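# Sort three grease guns into trays by grease amount

## Task

Find which of the three grease guns contains the most grease and which contains the least. Put the fullest one in the blue tray and the emptiest one in the red tray. The remaining gun stays on the table, outside both trays, with no part of it hanging past the table's edge. All three must end up lying flat on their sides. You may pick up the guns and move their parts, but every part must be restored to its original state. Everything must stay in place on its own at the end, with no robot holding it.

## Robot and tools

ROBOT AND FRAME. Two 7-joint arms, left_arm and right_arm, each with a parallel gripper. Poses are given in a single scene frame. The origin sits on the table surface midway between the arms. +x points out over the table, +z points up, and left_arm is on the +y side. The arm names are not image sides. The arm bases may be tilted. Any mounting plates, and the metal frame behind the arms that carries them, are fixed obstacles. A "too close" warning counts a plate, plus the half of the frame on that arm's side, as part of that arm. The printed hand position is approximate, and the error grows with reach.

GRIPPER GEOMETRY. The fingers point along the gripper's +z axis and open and close along its y axis. end_effector_position is the spot between the pads when they are shut. The fingertips extend about 19 mm past it when closed and 6 mm when fully open. Closing pushes the tips about 13 mm further away from the arm, so leave that much clearance above the table.

execute_actions. Arguments: actions, a list holding one action, one wait, or nothing; and optional pictures (true/false). An empty list sends no command and returns the current state with camera images. An action is {"rows": [...], "steps": n}. It takes 1 to 15 rows and n between 8 and 15 (default 15). Each step lasts 1/30 s. One row is used per step, and the final row repeats if there are fewer rows than steps. A wait is {"steps": n} with n up to 300. It counts from the previous result and includes the time you spend writing. A refused call does nothing.

ROW LAYOUT. Every row has 18 numbers, each in [-1, 1], and all 18 are needed even when only one arm moves. The first 9 are for left_arm: 7 joint values, then gripper position, then gripper speed. The last 9 are the same for right_arm. Joint order: waist, shoulder, upper arm roll, elbow, forearm roll, wrist pitch, wrist roll.

JOINT NUMBERS are offsets, not poses. They are measured from the joint angles in the most recent result that lists them. They are not measured from the previous row. Before any such result exists in the scene, and for the second and later calls within one reply, they are measured from where the arm is when the action begins. Scale: 1.0 equals 0.9985 rad for waist, shoulder, upper arm roll and elbow, and 0.8765 rad for forearm roll, wrist pitch and wrist roll. All zeros means go back to the reference angles; it is not a hold or a wait. Stated ranges (rad): waist -69.115 to 69.115, shoulder -2.250 to 2.250, upper arm roll -69.115 to 69.115, elbow -2.580 to 2.580, forearm roll -69.115 to 69.115, wrist pitch -2.100 to 2.100, wrist roll -69.115 to 69.115. The true limits can differ by up to 0.013 rad either way. A call asking for more than 0.013 rad beyond a stated limit is refused. Requests past the true limit are clipped to it, and the result may then print "joint sent to its limit" (possibly about an earlier action). The absence of that line does not prove there is room left.

GRIPPER NUMBERS are absolute targets, not offsets. Position: +1 is fully open (85 mm), 0 is about 41 mm, the pads touch near -0.8, and -1 closes until something blocks the fingers. Speed: -1 is about 20 mm/s, 0 about 85, +1 about 150. Grip force is not adjustable; a full close gives roughly 190 to 235 N per pad. For a firm grip, hold -1. For a gentle grip, open first, then close to just under the object's width. To release, command a width larger than the object. To leave a gripper untouched, repeat its last two numbers, because a 0 is a real command. Stopped fingers stay put until the position number changes by 0.01 or more. They re-close by themselves, up to the target, if the object yields, the force drops, or the object slips away. position_measured_pct is about 50 minus 50 times the finger position, so 0 means fully open. If the fingers stop below about 90, they are holding or blocked. Around 90 or slightly more means the pads met on nothing or on something very thin.

MOTION. On each step, every joint target is kept within 0.304 rad of the measured angle (waist, shoulder, upper arm roll, elbow) or 0.266 rad (the wrist joints). If the targets would move the gripper more than 70 mm from where it is, they are all scaled back. Joints on an arm move in sync and stop together when a command reverses them. After a big move the arm may not have arrived when the result comes back. Each result is taken 8 steps before the action ends, and those steps run afterwards. While you write or wait, the arms keep heading for the last row's target. They stop once they stall or any step is HELD.

RESULT LINES. The state line gives left_arm | right_arm gripper position (m) and quaternion wxyz. Joint positions and Joint velocities give one block per arm in column order (rad, rad/s). HELD marks steps on which your row, or part of it, was not sent. "joint command not followed" means the clearance check changed or blocked joint targets; the rest of the row still ran. MOTOR HOT appears from 60 °C. At 75 °C an OVER-TEMPERATURE FAULT makes that arm brake weakly and sag until it cools. Holding loads heats motors, even while you think. If contact torque reaches a load limit (50.7 N m for the first four joints, 31.9 N m for the wrist joints, including held weight), the arm halts for 10 s and drops the rest of the call.

zoom_image. Arguments: camera (one of cam_head_left, cam_head_right, cam_high, cam_low, cam_left_wrist, cam_right_wrist) and region [x0, y0, x1, y1] in pixels of that camera's latest full image. The origin is top-left and the region can be at most 504 by 504. Every image is 672x504. Approximate pinhole-plus-radial intrinsics are given per camera, for example cam_head_left with fx=fy=455.171.

finished_scene. Argument: scene, the number of the current scene. It cannot be undone, and the result reports success.

AVOID. Do not let anything leave the table. Avoid collisions or hard pressing between the arms, drops, slips, slams, hard impacts and strong pushes, torque faults and overheating. Brief random tugs on held parts or pushes on loose objects can happen, so check the scene before finishing.

Each tool is called as name(argument=value, ...), one argument or row to a line, values as JSON.

## Session

execute_actions(
  actions=[],
)

Scene clock: 0.00 s of 5600.00 s.
left_arm: end_effector_position=(+0.4538, +0.3618, +0.1791) position_measured_pct=0.0 end_effector_quat_wxyz=(+0.081, -0.271, +0.959, -0.004) | right_arm: end_effector_position=(-0.1610, -0.6151, +0.1020) position_measured_pct=0.0 end_effector_quat_wxyz=(-0.019, +0.805, +0.592, +0.029)
Joint positions: left_arm=[ 0.31   0.666 -0.423  1.969 -0.221  0.284  2.284] | right_arm=[ 1.846  0.686 -0.137  1.801 -0.16   0.464  1.746]
Joint velocities: left_arm=[ 0.     0.001  0.    -0.     0.    -0.    -0.   ] | right_arm=[ 0.001  0.     0.     0.    -0.    -0.001 -0.   ]

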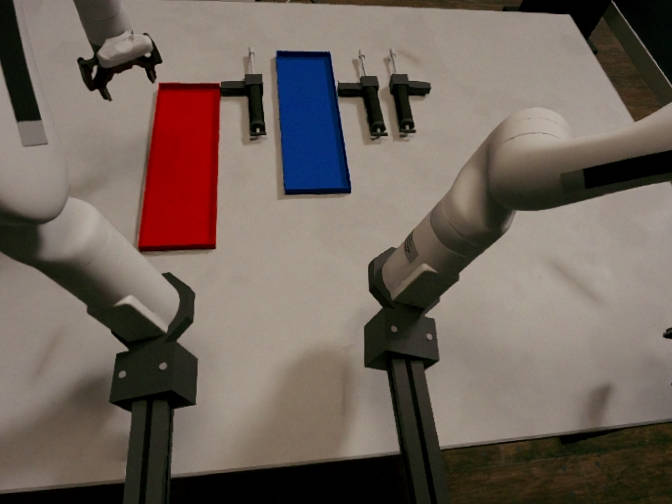

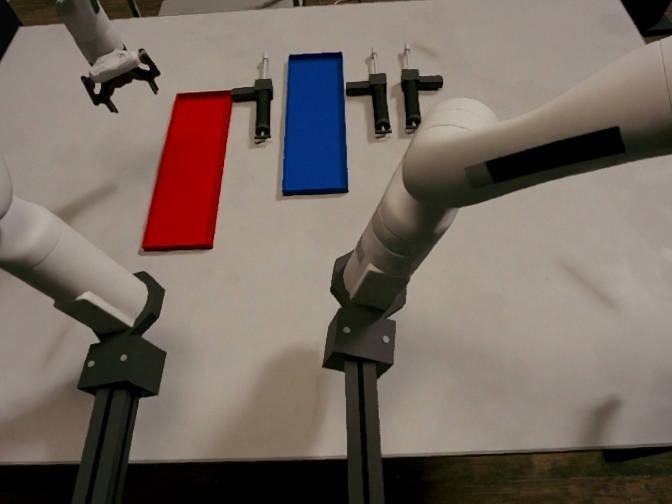

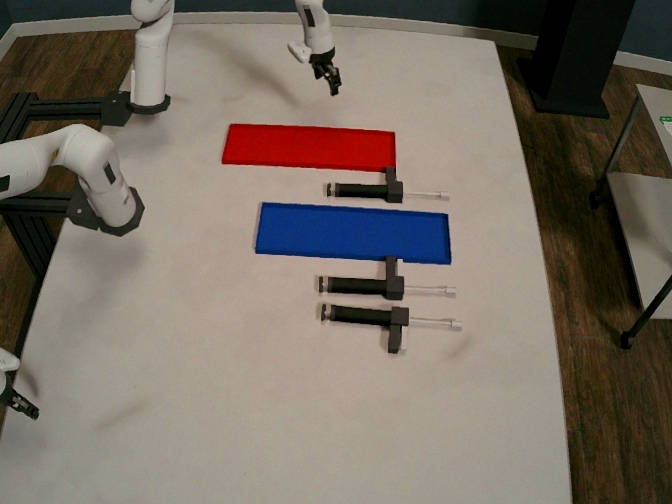

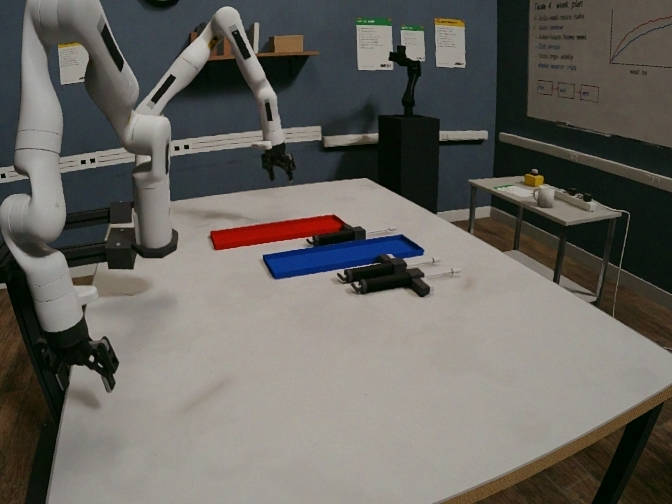

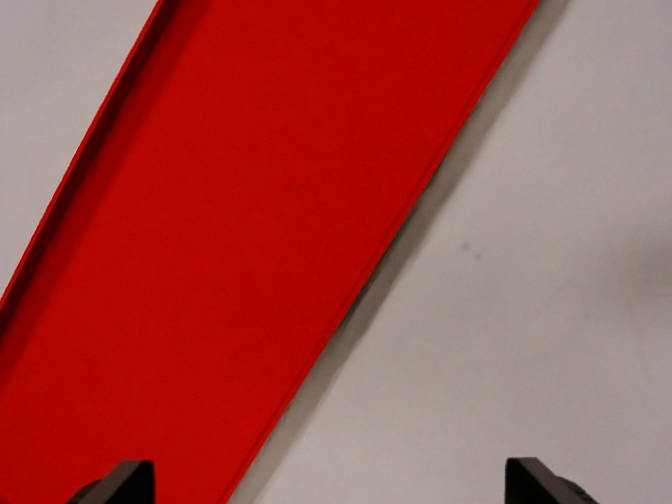

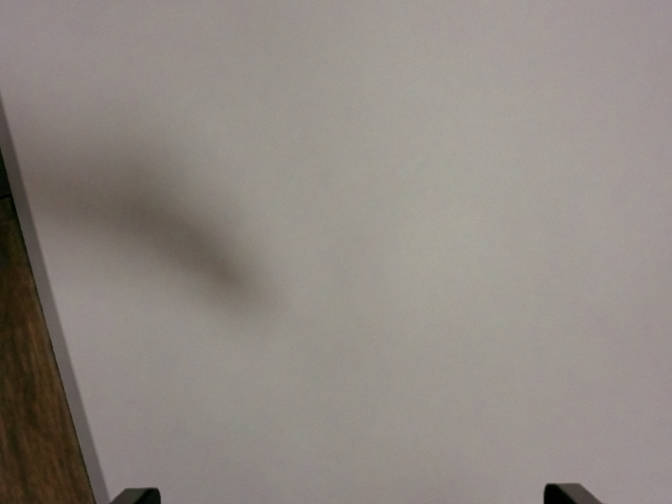

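execute_actions(
  actions=[
    {"rows":[[-0.31,-0.266,0.424,-0.069,0.252,0.636,-0.814,1,0,-1,-0.286,0.137,0.099,0.183,0.431,-0.2,1,0]]},
  ],
)

zoom_image(
  camera="cam_high",
  region=[210,110,490,370],
)

execute_actions(
  actions=[
    {"steps":45},
  ],
)

execute_actions(
  actions=[
    {"rows":[[0,0,0,0,0,0,0,1,0,-0.849,0,0,0,0,0,0,1,0]]},
  ],
)

execute_actions(
  actions=[
    {"steps":50},
  ],
  pictures=true,
)

Scene clock: 0.90 s of 5600.00 s.
left_arm: end_effector_position=(+0.4564, +0.3648, +0.2117) position_measured_pct=0.0 end_effector_quat_wxyz=(+0.065, -0.292, +0.953, -0.047) | right_arm: end_effector_position=(-0.1232, -0.6076, +0.1393) position_measured_pct=0.0 end_effector_quat_wxyz=(-0.045, +0.778, +0.626, +0.036)
Joint positions: left_arm=[ 0.186  0.561 -0.309  1.943 -0.14   0.386  2.183] | right_arm=[ 1.726  0.582 -0.088  1.835 -0.105  0.56   1.686]
Joint velocities: left_arm=[-0.952 -0.814  1.045 -0.229  0.695  0.944 -0.948] | right_arm=[-0.867 -0.619  0.294  0.217  0.373  0.768 -0.418]
Steps of this call (steps 1 to 20: nothing new was sent; steps 21 to 27: the first 7 steps of this action). Readings (joint positions | what the end effector reports):
21: left_arm=[0.309 0.665 -0.422 1.968 -0.221 0.285 2.283] | right_arm=[1.845 0.685 -0.136 1.801 -0.160 0.465 1.746] | left_arm position_measured_pct=0.0 | right_arm position_measured_pct=0.0
22: left_arm=[0.301 0.659 -0.417 1.968 -0.217 0.290 2.279] | right_arm=[1.838 0.679 -0.133 1.803 -0.157 0.469 1.743] | left_arm position_measured_pct=0.0 | right_arm position_measured_pct=0.0
24: left_arm=[0.270 0.633 -0.391 1.962 -0.198 0.313 2.256] | right_arm=[1.808 0.650 -0.120 1.812 -0.143 0.492 1.728] | left_arm position_measured_pct=0.0 | right_arm position_measured_pct=0.0
27: the state above

Region (210, 110, 490, 370) of cam_high's 672x504 image, scaled by 1.800, with more detail than that image has; it fills the top 468 rows of this view, and the rest is white.

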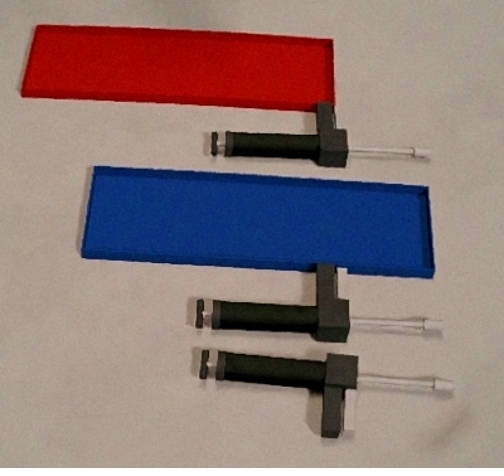

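Scene clock: 2.40 s of 5600.00 s.
left_arm: end_effector_position=(+0.3765, +0.2971, +0.2937) position_measured_pct=0.0 end_effector_quat_wxyz=(-0.052, -0.012, +0.988, -0.146) | right_arm: end_effector_position=(+0.1878, -0.4998, +0.2122) position_measured_pct=0.0 end_effector_quat_wxyz=(-0.100, +0.476, +0.866, +0.119)
Joint positions: left_arm=[ 0.001  0.4    0.     1.9   -0.001  0.842  1.571] | right_arm=[0.848 0.401 0.    1.9   0.    0.842 1.571]
Joint velocities: left_arm=[-0.     0.    -0.    -0.001 -0.     0.     0.   ] | right_arm=[-0.002 -0.001  0.    -0.     0.    -0.001  0.   ]
Kept back: nothing.
Steps of this call (steps 1 to 8: the last 8 steps of your previous action; steps 9 to 45: the robot went on to your last target). Readings (joint positions | what the end effector reports):
1: left_arm=[0.157 0.536 -0.273 1.936 -0.118 0.419 2.150] | right_arm=[1.698 0.562 -0.079 1.842 -0.093 0.586 1.673] | left_arm position_measured_pct=0.0 | right_arm position_measured_pct=0.0
2: left_arm=[0.132 0.514 -0.236 1.929 -0.098 0.451 2.117] | right_arm=[1.669 0.545 -0.070 1.848 -0.082 0.611 1.661] | left_arm position_measured_pct=0.0 | right_arm position_measured_pct=0.0
4: left_arm=[0.093 0.480 -0.164 1.919 -0.066 0.521 2.047] | right_arm=[1.611 0.515 -0.054 1.859 -0.064 0.659 1.642] | left_arm position_measured_pct=0.0 | right_arm position_measured_pct=0.0
8: left_arm=[0.041 0.433 -0.062 1.907 -0.025 0.679 1.887] | right_arm=[1.488 0.470 -0.032 1.875 -0.038 0.733 1.613] | left_arm position_measured_pct=0.0 | right_arm position_measured_pct=0.0
45: the state above

Scene clock: 2.63 s of 5600.00 s.
left_arm: end_effector_position=(+0.3765, +0.2971, +0.2937) position_measured_pct=0.0 end_effector_quat_wxyz=(-0.052, -0.012, +0.988, -0.146) | right_arm: end_effector_position=(+0.2284, -0.4752, +0.2174) position_measured_pct=0.0 end_effector_quat_wxyz=(-0.093, +0.423, +0.893, +0.124)
Joint positions: left_arm=[ 0.001  0.4    0.     1.9   -0.001  0.842  1.571] | right_arm=[0.725 0.401 0.002 1.9   0.001 0.842 1.571]
Joint velocities: left_arm=[-0.    -0.001  0.    -0.001 -0.001 -0.001 -0.   ] | right_arm=[-0.938  0.003 -0.04  -0.005 -0.021 -0.002 -0.   ]
Steps of this call (steps 1 to 7: the first 7 steps of this action). Readings (joint positions | what the end effector reports):
1: left_arm=[0.001 0.400 0.000 1.900 -0.001 0.842 1.571] | right_arm=[0.846 0.401 0.000 1.900 0.000 0.842 1.571] | left_arm position_measured_pct=0.0 | right_arm position_measured_pct=0.0
2: left_arm=[0.001 0.400 0.000 1.900 -0.001 0.842 1.571] | right_arm=[0.839 0.401 0.002 1.900 0.001 0.842 1.571] | left_arm position_measured_pct=0.0 | right_arm position_measured_pct=0.0
4: left_arm=[0.001 0.400 0.000 1.900 -0.001 0.842 1.571] | right_arm=[0.809 0.401 0.003 1.900 0.001 0.842 1.571] | left_arm position_measured_pct=0.0 | right_arm position_measured_pct=0.0
7: the state above

Scene clock: 4.30 s of 5600.00 s.
left_arm: end_effector_position=(+0.3765, +0.2971, +0.2937) position_measured_pct=0.0 end_effector_quat_wxyz=(-0.052, -0.012, +0.988, -0.146) | right_arm: end_effector_position=(+0.3870, -0.2477, +0.2792) position_measured_pct=0.0 end_effector_quat_wxyz=(-0.042, +0.078, +0.985, +0.149)
Joint positions: left_arm=[ 0.001  0.4    0.     1.9   -0.001  0.842  1.571] | right_arm=[0.    0.401 0.    1.9   0.    0.842 1.571]
Joint velocities: left_arm=[-0.    -0.001  0.001 -0.    -0.001  0.    -0.   ] | right_arm=[-0.001 -0.001 -0.     0.     0.001 -0.001  0.   ]
Kept back: nothing.
Steps of this call (steps 1 to 8: the last 8 steps of your previous action; steps 9 to 45: the robot went on to your last target; steps 46 to 50: nothing new was sent). Readings (joint positions | what the end effector reports):
1: left_arm=[0.001 0.400 0.000 1.900 -0.001 0.842 1.571] | right_arm=[0.695 0.401 0.001 1.899 0.000 0.842 1.571] | left_arm position_measured_pct=0.0 | right_arm position_measured_pct=0.0
2: left_arm=[0.001 0.400 0.000 1.900 -0.001 0.842 1.571] | right_arm=[0.665 0.401 0.001 1.899 0.000 0.842 1.571] | left_arm position_measured_pct=0.0 | right_arm position_measured_pct=0.0
4: left_arm=[0.001 0.400 0.000 1.900 -0.001 0.842 1.571] | right_arm=[0.604 0.401 0.001 1.899 0.000 0.842 1.571] | left_arm position_measured_pct=0.0 | right_arm position_measured_pct=0.0
8: left_arm=[0.001 0.400 0.000 1.900 -0.001 0.842 1.571] | right_arm=[0.483 0.401 0.001 1.899 0.000 0.842 1.571] | left_arm position_measured_pct=0.0 | right_arm position_measured_pct=0.0
50: the state above
All arms were judged still, so your last target was given up. Only a new action makes them travel on or press farther. Fingers that are still opening or closing keep moving.

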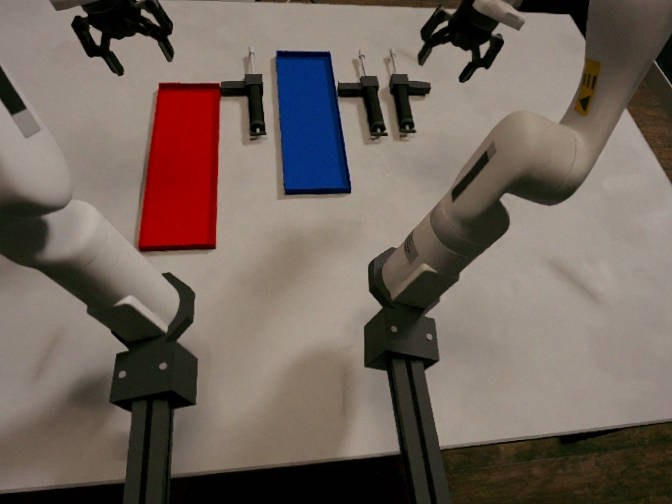

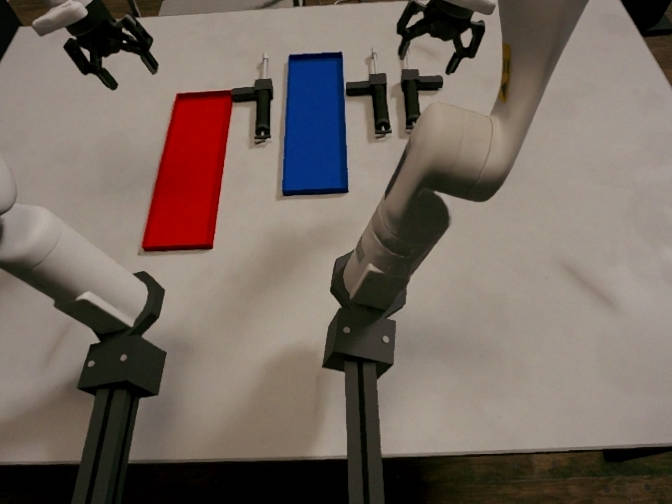

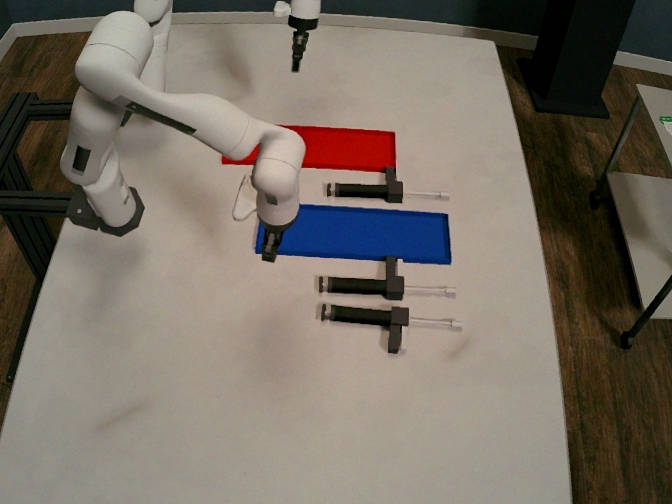

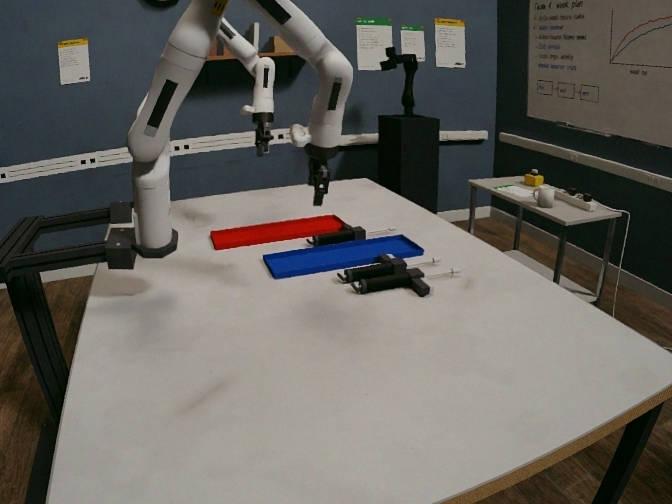

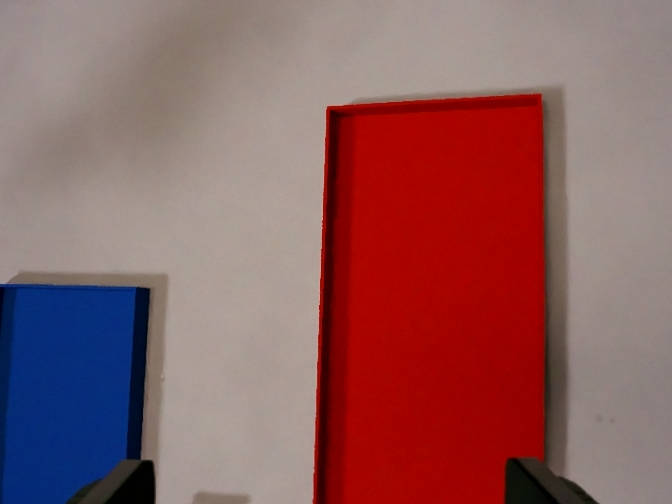

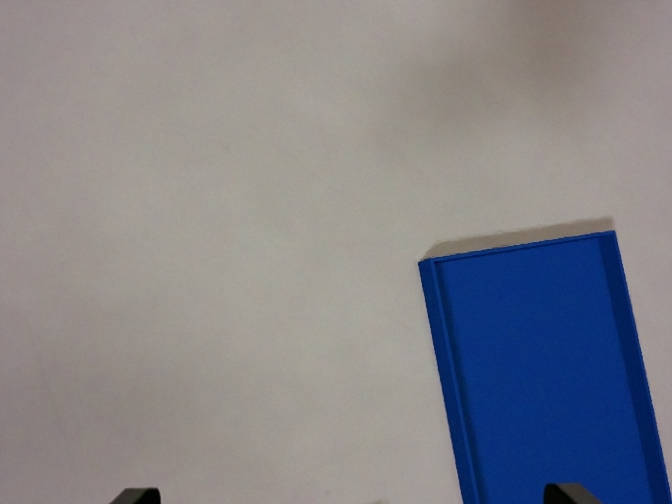

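execute_actions(
  actions=[
    {"rows":[[0.172,0.53,0,-0.638,0,0.123,0.187,1,0,0.045,0.416,0,-0.589,0,0.196,0.217,1,0]]},
  ],
)

execute_actions(
  actions=[
    {"steps":45},
  ],
  pictures=true,
)

Scene clock: 6.93 s of 5600.00 s.
left_arm: end_effector_position=(+0.4024, +0.2643, +0.2754) position_measured_pct=0.0 end_effector_quat_wxyz=(-0.074, -0.005, +0.987, -0.144) | right_arm: end_effector_position=(+0.4063, -0.2505, +0.2514) position_measured_pct=0.0 end_effector_quat_wxyz=(-0.074, +0.047, +0.984, +0.154)
Joint positions: left_arm=[ 0.065  0.522 -0.001  1.785 -0.001  0.881  1.629] | right_arm=[ 0.018  0.526 -0.     1.783 -0.     0.906  1.641]
Joint velocities: left_arm=[ 0.399  0.954  0.028 -0.939  0.012  0.259  0.42 ] | right_arm=[ 0.133  1.099  0.005 -1.075  0.003  0.532  0.593]
Steps of this call (steps 1 to 72: nothing new was sent; steps 73 to 79: the first 7 steps of this action). Readings (joint positions | what the end effector reports):
73: left_arm=[0.002 0.402 -0.000 1.899 -0.001 0.842 1.571] | right_arm=[0.000 0.402 0.000 1.899 0.000 0.843 1.572] | left_arm position_measured_pct=0.0 | right_arm position_measured_pct=0.0
74: left_arm=[0.006 0.408 -0.001 1.893 -0.001 0.844 1.574] | right_arm=[0.001 0.409 -0.000 1.893 -0.000 0.846 1.575] | left_arm position_measured_pct=0.0 | right_arm position_measured_pct=0.0
76: left_arm=[0.023 0.439 -0.001 1.866 -0.001 0.854 1.588] | right_arm=[0.006 0.440 -0.000 1.866 -0.000 0.861 1.591] | left_arm position_measured_pct=0.0 | right_arm position_measured_pct=0.0
79: the state above

Scene clock: 8.43 s of 5600.00 s.
left_arm: end_effector_position=(+0.5501, +0.1705, +0.1993) position_measured_pct=0.0 end_effector_quat_wxyz=(-0.051, -0.008, +0.988, -0.146) | right_arm: end_effector_position=(+0.5502, -0.2798, +0.2003) position_measured_pct=0.0 end_effector_quat_wxyz=(-0.031, +0.006, +0.988, +0.152)
Joint positions: left_arm=[ 0.173  0.93   0.     1.263 -0.001  0.949  1.735] | right_arm=[0.045 0.816 0.    1.312 0.    1.014 1.761]
Joint velocities: left_arm=[-0.     0.    -0.001 -0.001  0.     0.001 -0.   ] | right_arm=[ 0. -0. -0. -0. -0.  0.  0.]
Kept back: nothing.
Steps of this call (steps 1 to 8: the last 8 steps of your previous action; steps 9 to 45: the robot went on to your last target). Readings (joint positions | what the end effector reports):
1: left_arm=[0.078 0.553 -0.000 1.754 -0.000 0.889 1.642] | right_arm=[0.022 0.562 0.000 1.746 0.000 0.923 1.660] | left_arm position_measured_pct=0.0 | right_arm position_measured_pct=0.0
2: left_arm=[0.089 0.583 0.000 1.724 -0.000 0.896 1.653] | right_arm=[0.025 0.597 0.000 1.711 0.000 0.937 1.677] | left_arm position_measured_pct=0.0 | right_arm position_measured_pct=0.0
4: left_arm=[0.107 0.643 0.000 1.663 -0.000 0.909 1.672] | right_arm=[0.031 0.653 0.000 1.641 0.000 0.961 1.702] | left_arm position_measured_pct=0.0 | right_arm position_measured_pct=0.0
8: left_arm=[0.133 0.754 0.000 1.540 -0.000 0.926 1.698] | right_arm=[0.038 0.728 0.000 1.506 0.000 0.988 1.732] | left_arm position_measured_pct=0.0 | right_arm position_measured_pct=0.0
45: the state above
All arms were judged still, so your last target was given up. Only a new action makes them travel on or press farther. Fingers that are still opening or closing keep moving.

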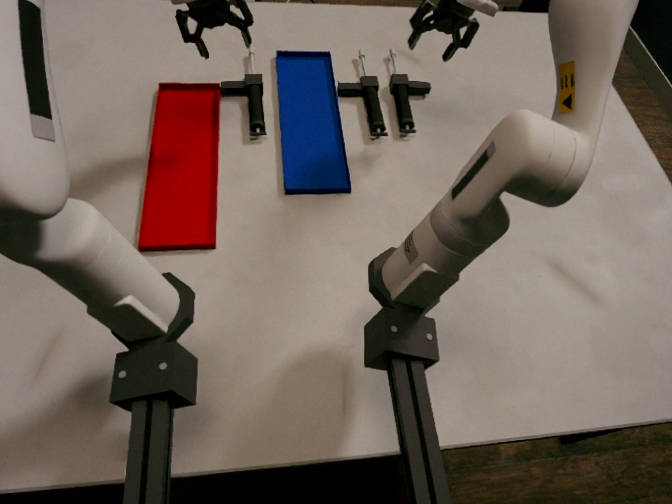

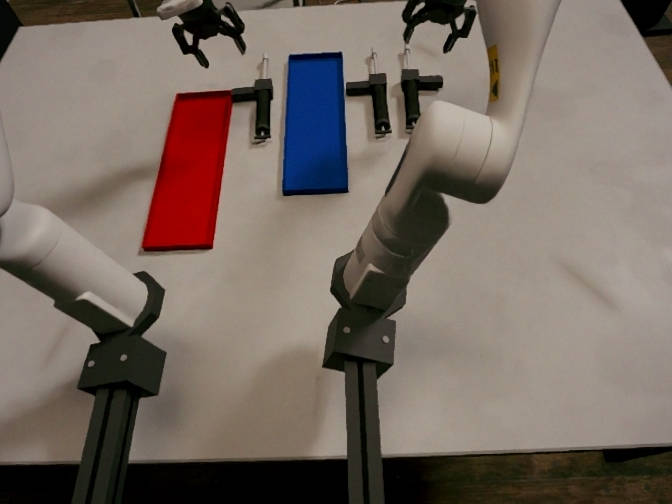

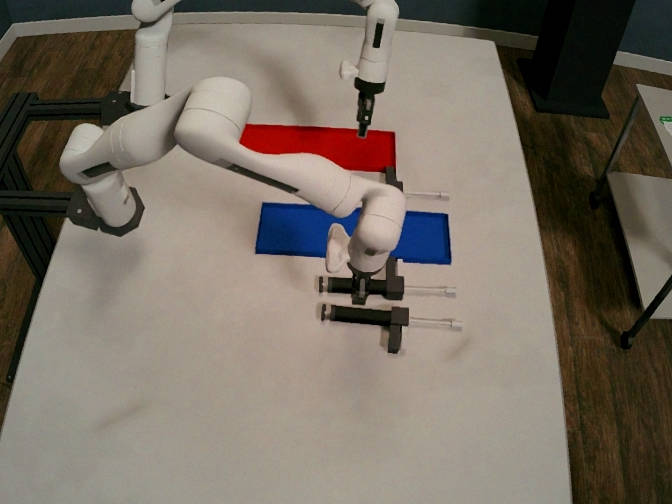

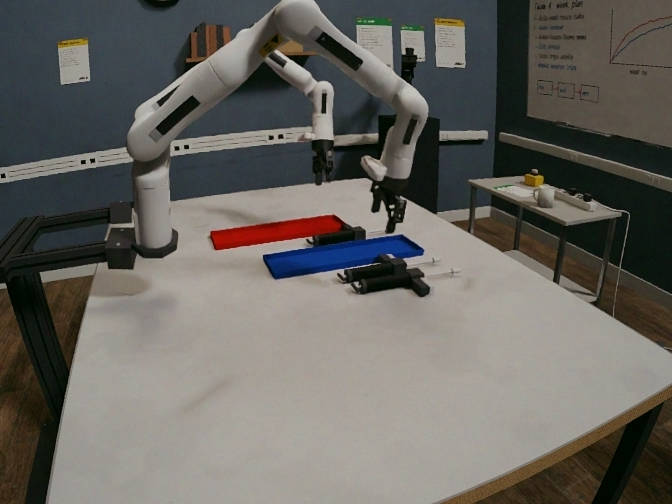

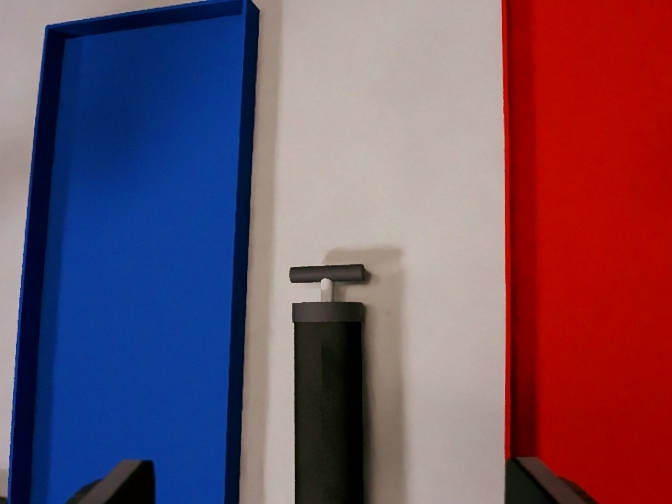

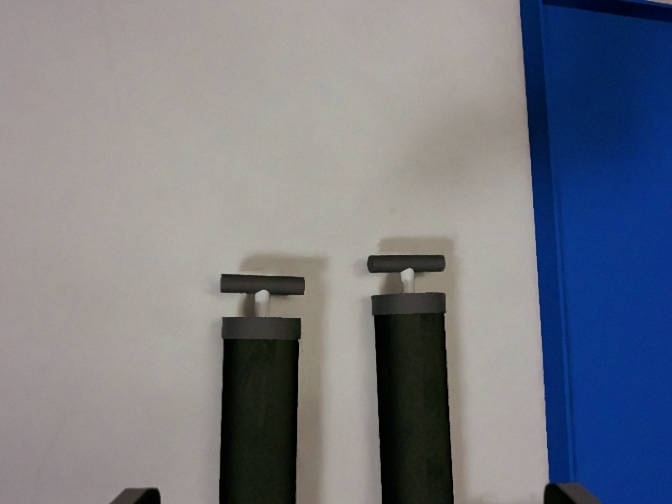

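execute_actions(
  actions=[
    {"rows":[[0.0125,0.157,0,0.2154,0,-0.425,0.015,0.45,0,-0.035,0.137,0,0.3205,0,-0.521,-0.04,0.45,0]]},
  ],
)

execute_actions(
  actions=[
    {"steps":35},
  ],
  pictures=true,
)

Scene clock: 9.80 s of 5600.00 s.
left_arm: end_effector_position=(+0.5169, +0.1534, +0.1418) position_measured_pct=12.7 end_effector_quat_wxyz=(-0.067, -0.005, +0.987, -0.143) | right_arm: end_effector_position=(+0.5177, -0.2524, +0.1566) position_measured_pct=12.7 end_effector_quat_wxyz=(-0.058, +0.002, +0.986, +0.156)
Joint positions: left_arm=[ 0.178  0.999  0.     1.356 -0.001  0.819  1.74 ] | right_arm=[0.033 0.862 0.    1.415 0.    0.919 1.75 ]
Joint velocities: left_arm=[ 0.036  0.458 -0.002  0.641 -0.001 -1.056  0.038] | right_arm=[-0.079  0.314 -0.005  0.747 -0.001 -0.745 -0.081]
Steps of this call (steps 1 to 34: nothing new was sent; steps 35 to 41: the first 7 steps of this action). Readings (joint positions | what the end effector reports):
35: left_arm=[0.173 0.930 0.000 1.263 -0.001 0.948 1.735] | right_arm=[0.045 0.817 0.000 1.312 0.000 1.013 1.761] | left_arm position_measured_pct=0.0 | right_arm position_measured_pct=0.0
36: left_arm=[0.173 0.934 -0.000 1.267 -0.001 0.942 1.735] | right_arm=[0.044 0.819 0.000 1.317 0.000 1.009 1.761] | left_arm position_measured_pct=0.4 | right_arm position_measured_pct=0.4
38: left_arm=[0.175 0.953 -0.000 1.292 -0.001 0.909 1.736] | right_arm=[0.041 0.831 0.001 1.343 0.000 0.985 1.758] | left_arm position_measured_pct=4.4 | right_arm position_measured_pct=4.4
41: the state above

Scene clock: 10.97 s of 5600.00 s.
left_arm: end_effector_position=(+0.4875, +0.1322, +0.0745) position_measured_pct=27.4 end_effector_quat_wxyz=(-0.051, -0.008, +0.988, -0.146) | right_arm: end_effector_position=(+0.4831, -0.2079, +0.0747) position_measured_pct=27.4 end_effector_quat_wxyz=(-0.031, +0.006, +0.988, +0.152)
Joint positions: left_arm=[ 0.185  1.086  0.     1.478 -0.001  0.577  1.748] | right_arm=[0.01  0.953 0.    1.632 0.    0.557 1.726]
Joint velocities: left_arm=[ 0.    -0.001 -0.002 -0.001 -0.001  0.001  0.   ] | right_arm=[ 0.001  0.001 -0.    -0.    -0.001  0.     0.   ]
Kept back: nothing.
Steps of this call (steps 1 to 8: the last 8 steps of your previous action; steps 9 to 30: the robot went on to your last target; steps 31 to 35: nothing new was sent). Readings (joint positions | what the end effector reports):
1: left_arm=[0.179 1.014 0.000 1.378 -0.001 0.782 1.742] | right_arm=[0.030 0.872 0.000 1.440 0.000 0.893 1.747] | left_arm position_measured_pct=15.9 | right_arm position_measured_pct=15.9
2: left_arm=[0.181 1.029 0.000 1.398 -0.001 0.742 1.743] | right_arm=[0.028 0.883 0.000 1.465 0.000 0.864 1.744] | left_arm position_measured_pct=18.7 | right_arm position_measured_pct=18.7
4: left_arm=[0.183 1.057 0.000 1.437 -0.001 0.664 1.745] | right_arm=[0.022 0.905 0.000 1.516 0.000 0.791 1.739] | left_arm position_measured_pct=24.2 | right_arm position_measured_pct=24.2
8: left_arm=[0.185 1.084 0.000 1.476 -0.000 0.583 1.748] | right_arm=[0.014 0.939 -0.000 1.598 0.000 0.631 1.730] | left_arm position_measured_pct=27.4 | right_arm position_measured_pct=27.4
35: the state above
All arms were judged still, so your last target was given up. Only a new action makes them travel on or press farther. Fingers that are still opening or closing keep moving.

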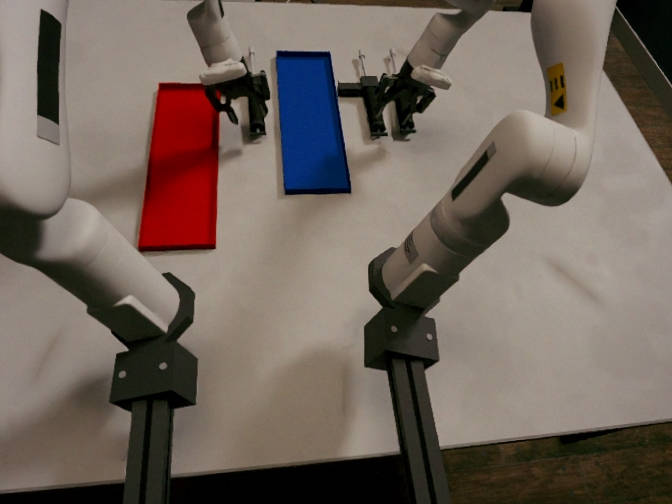

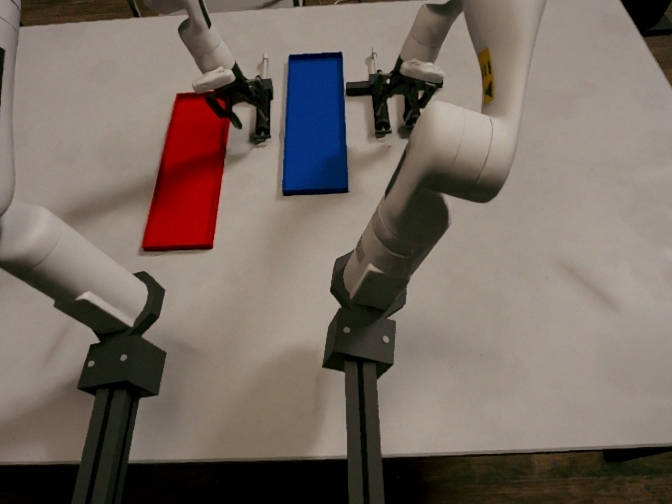

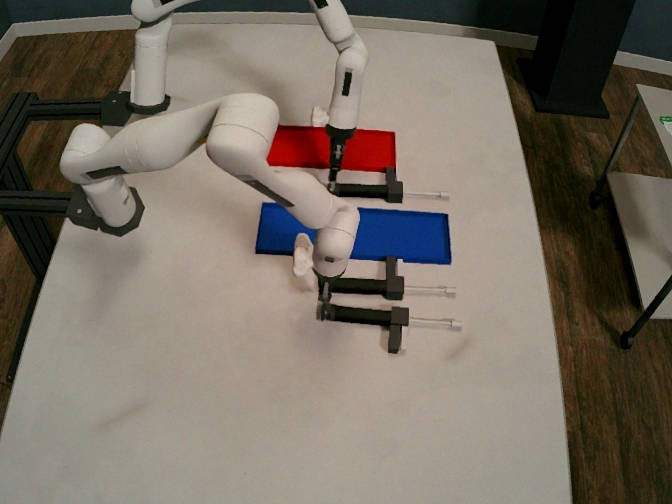

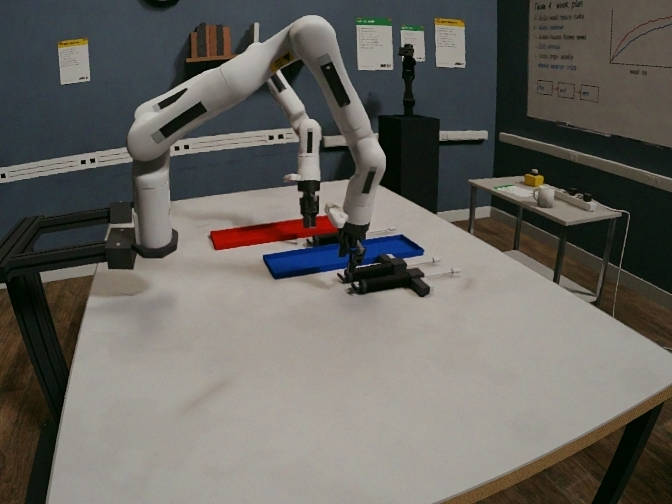

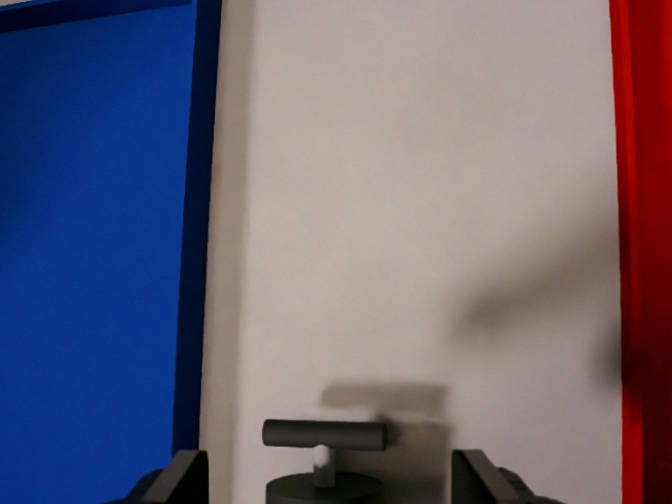

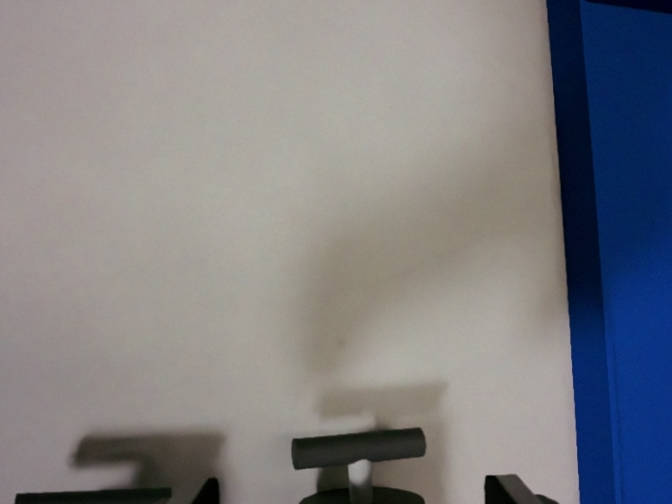

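execute_actions(
  actions=[
    {"rows":[[0.005,0.099,0,-0.019,0,-0.0906,0.005,0.45,0,-0.004,0.0987,0,0.0065,0,-0.12,-0.004,0.45,0]]},
  ],
)

execute_actions(
  actions=[
    {"steps":15},
  ],
)

execute_actions(
  actions=[
    {"rows":[[0,0,0,0,0,0,0,-0.12,-0.5,0,0,0,0,0,0,0,-0.12,-0.5]]},
  ],
)

execute_actions(
  actions=[
    {"steps":15},
  ],
  pictures=true,
)

Scene clock: 11.73 s of 5600.00 s.
left_arm: end_effector_position=(+0.4789, +0.1182, +0.0345) position_measured_pct=27.4 end_effector_quat_wxyz=(-0.052, -0.008, +0.988, -0.146) | right_arm: end_effector_position=(+0.4752, -0.1923, +0.0345) position_measured_pct=27.4 end_effector_quat_wxyz=(-0.032, +0.006, +0.988, +0.152)
Joint positions: left_arm=[ 0.189  1.17   0.     1.462 -0.     0.511  1.751] | right_arm=[ 0.007  1.037 -0.     1.638  0.     0.469  1.723]
Joint velocities: left_arm=[ 0.015  0.292  0.002 -0.038  0.    -0.27   0.015] | right_arm=[-0.012  0.274 -0.004  0.039  0.001 -0.362 -0.013]
Steps of this call (steps 1 to 16: nothing new was sent; steps 17 to 23: the first 7 steps of this action). Readings (joint positions | what the end effector reports):
17: left_arm=[0.185 1.087 0.000 1.477 -0.001 0.576 1.748] | right_arm=[0.010 0.954 0.000 1.632 0.000 0.556 1.726] | left_arm position_measured_pct=27.4 | right_arm position_measured_pct=27.4
18: left_arm=[0.185 1.093 0.000 1.476 -0.001 0.572 1.748] | right_arm=[0.010 0.960 0.000 1.631 0.000 0.551 1.726] | left_arm position_measured_pct=27.4 | right_arm position_measured_pct=27.4
20: left_arm=[0.187 1.121 -0.000 1.470 -0.001 0.551 1.749] | right_arm=[0.009 0.989 0.000 1.632 0.000 0.523 1.725] | left_arm position_measured_pct=27.4 | right_arm position_measured_pct=27.4
23: the state above

Scene clock: 12.23 s of 5600.00 s.
left_arm: end_effector_position=(+0.4779, +0.1157, +0.0274) position_measured_pct=27.4 end_effector_quat_wxyz=(-0.051, -0.008, +0.988, -0.146) | right_arm: end_effector_position=(+0.4742, -0.1898, +0.0275) position_measured_pct=27.4 end_effector_quat_wxyz=(-0.031, +0.006, +0.988, +0.152)
Joint positions: left_arm=[ 0.19   1.185  0.     1.459 -0.001  0.498  1.752] | right_arm=[0.006 1.051 0.    1.638 0.    0.452 1.723]
Joint velocities: left_arm=[-0.     0.001  0.002  0.    -0.    -0.    -0.   ] | right_arm=[-0.001  0.001  0.     0.     0.001 -0.001 -0.   ]
Kept back: nothing.
Steps of this call (steps 1 to 8: the last 8 steps of your previous action; steps 9 to 15: the robot went on to your last target). Readings (joint positions | what the end effector reports):
1: left_arm=[0.190 1.178 0.000 1.461 -0.000 0.503 1.752] | right_arm=[0.006 1.044 -0.000 1.639 0.000 0.460 1.723] | left_arm position_measured_pct=27.4 | right_arm position_measured_pct=27.4
2: left_arm=[0.190 1.181 0.000 1.461 -0.000 0.500 1.752] | right_arm=[0.006 1.046 -0.000 1.639 0.000 0.455 1.723] | left_arm position_measured_pct=27.4 | right_arm position_measured_pct=27.4
4: left_arm=[0.190 1.182 0.000 1.460 -0.001 0.498 1.752] | right_arm=[0.006 1.048 0.000 1.638 0.000 0.453 1.723] | left_arm position_measured_pct=27.4 | right_arm position_measured_pct=27.4
8: left_arm=[0.190 1.184 0.000 1.459 -0.001 0.498 1.752] | right_arm=[0.006 1.050 0.000 1.638 0.000 0.452 1.723] | left_arm position_measured_pct=27.4 | right_arm position_measured_pct=27.4
15: the state above

Scene clock: 12.47 s of 5600.00 s.
left_arm: end_effector_position=(+0.4779, +0.1157, +0.0274) position_measured_pct=35.3 end_effector_quat_wxyz=(-0.051, -0.008, +0.988, -0.146) | right_arm: end_effector_position=(+0.4742, -0.1898, +0.0275) position_measured_pct=35.3 end_effector_quat_wxyz=(-0.031, +0.006, +0.988, +0.152)
Joint positions: left_arm=[ 0.19   1.185  0.     1.459 -0.001  0.498  1.752] | right_arm=[0.006 1.051 0.    1.638 0.    0.452 1.723]
Joint velocities: left_arm=[-0.    -0.    -0.     0.001 -0.001 -0.    -0.   ] | right_arm=[ 0.001  0.    -0.     0.    -0.     0.001 -0.   ]
Steps of this call (steps 1 to 7: the first 7 steps of this action). Readings (joint positions | what the end effector reports):
1: left_arm=[0.190 1.185 0.000 1.459 -0.001 0.498 1.752] | right_arm=[0.006 1.051 0.000 1.638 0.000 0.452 1.723] | left_arm position_measured_pct=27.4 | right_arm position_measured_pct=27.4
2: left_arm=[0.190 1.185 0.000 1.459 -0.001 0.498 1.752] | right_arm=[0.006 1.051 0.000 1.638 0.000 0.452 1.723] | left_arm position_measured_pct=27.8 | right_arm position_measured_pct=27.8
4: left_arm=[0.190 1.185 0.000 1.459 -0.001 0.498 1.752] | right_arm=[0.006 1.051 0.000 1.638 0.000 0.452 1.723] | left_arm position_measured_pct=30.2 | right_arm position_measured_pct=30.2
7: the state above

Scene clock: 12.97 s of 5600.00 s.
left_arm: end_effector_position=(+0.4780, +0.1157, +0.0279) position_measured_pct=54.0 end_effector_quat_wxyz=(-0.051, -0.008, +0.988, -0.146) | right_arm: end_effector_position=(+0.4742, -0.1897, +0.0280) position_measured_pct=54.0 end_effector_quat_wxyz=(-0.031, +0.006, +0.988, +0.152)
Joint positions: left_arm=[ 0.19   1.184  0.     1.459 -0.     0.498  1.752] | right_arm=[ 0.006  1.05  -0.     1.638 -0.     0.453  1.723]
Joint velocities: left_arm=[-0.    -0.001 -0.001 -0.    -0.001  0.    -0.   ] | right_arm=[ 0.     0.001 -0.    -0.    -0.001 -0.002 -0.   ]
Kept back: nothing.
Steps of this call (steps 1 to 8: the last 8 steps of your previous action; steps 9 to 15: the robot went on to your last target). Readings (joint positions | what the end effector reports):
1: left_arm=[0.190 1.185 0.000 1.459 -0.001 0.498 1.752] | right_arm=[0.006 1.051 0.000 1.638 0.000 0.452 1.723] | left_arm position_measured_pct=37.3 | right_arm position_measured_pct=37.3
2: left_arm=[0.190 1.185 0.000 1.459 -0.001 0.498 1.752] | right_arm=[0.006 1.051 0.000 1.638 0.000 0.452 1.723] | left_arm position_measured_pct=38.9 | right_arm position_measured_pct=38.9
4: left_arm=[0.190 1.185 0.000 1.459 -0.001 0.498 1.752] | right_arm=[0.006 1.051 0.000 1.638 0.000 0.452 1.723] | left_arm position_measured_pct=42.9 | right_arm position_measured_pct=42.9
8: left_arm=[0.190 1.185 0.000 1.459 -0.000 0.498 1.752] | right_arm=[0.006 1.051 0.000 1.638 0.000 0.452 1.723] | left_arm position_measured_pct=50.0 | right_arm position_measured_pct=50.0
15: the state above
All arms were judged still, so your last target was given up. Only a new action makes them travel on or press farther. Fingers that are still opening or closing keep moving.

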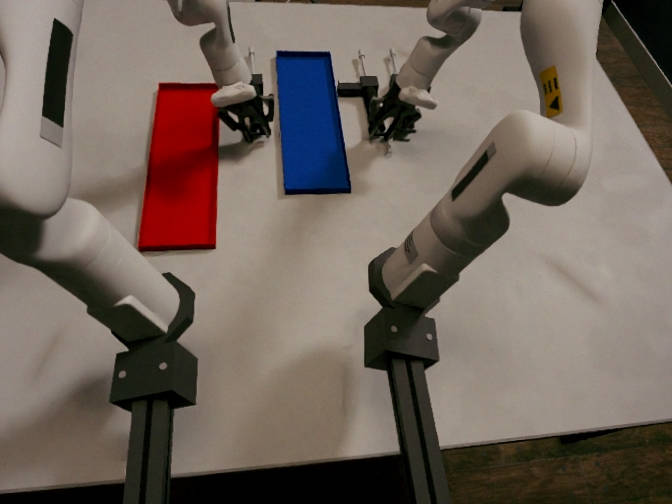

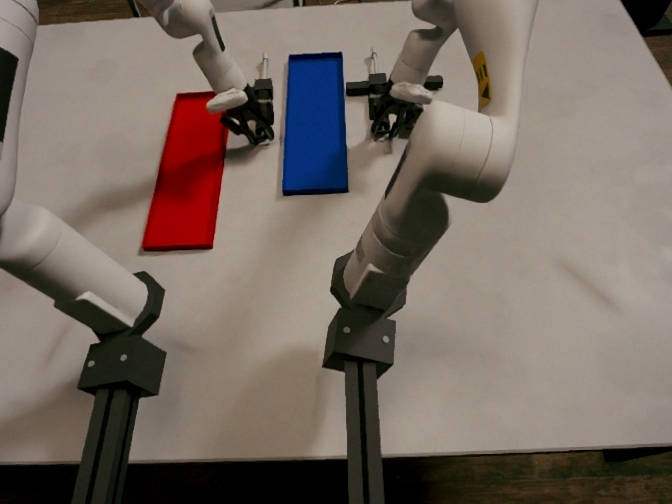

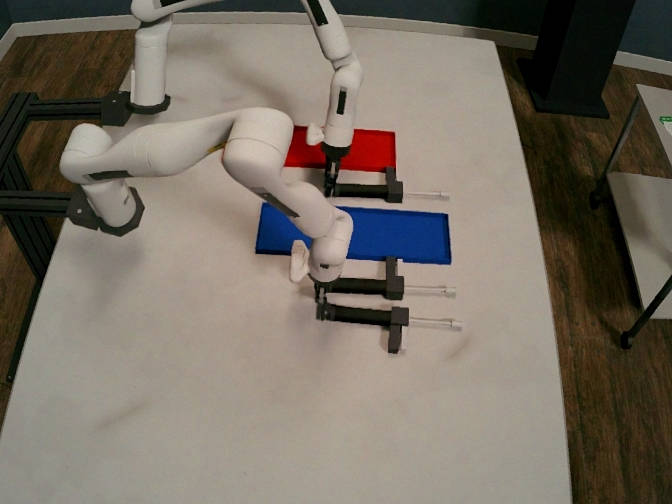

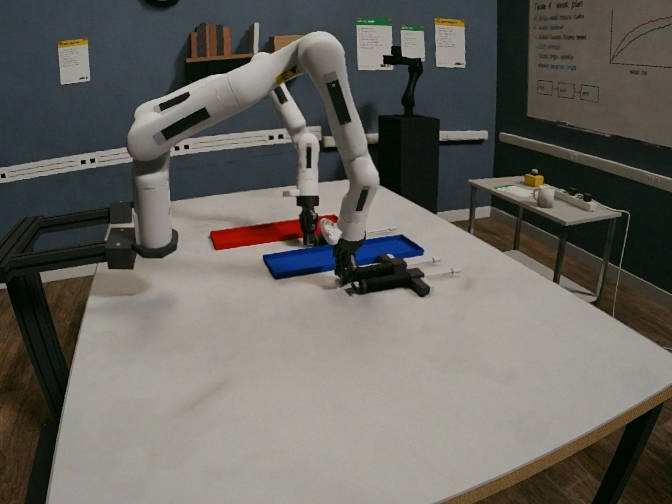

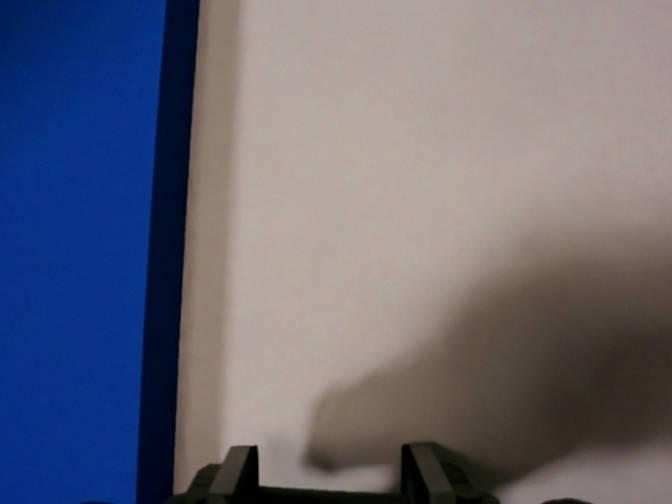

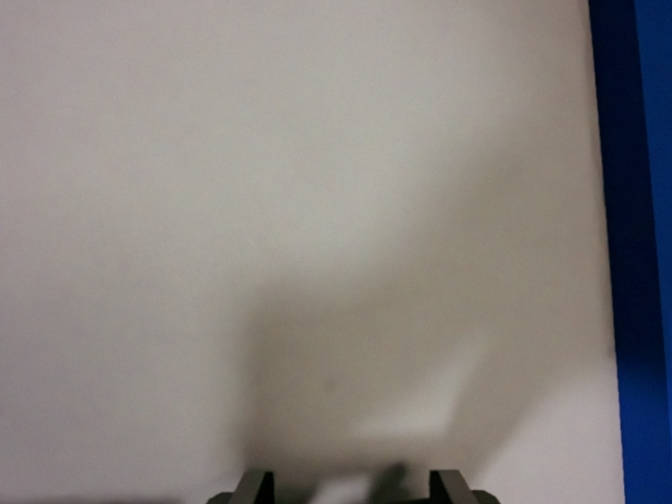

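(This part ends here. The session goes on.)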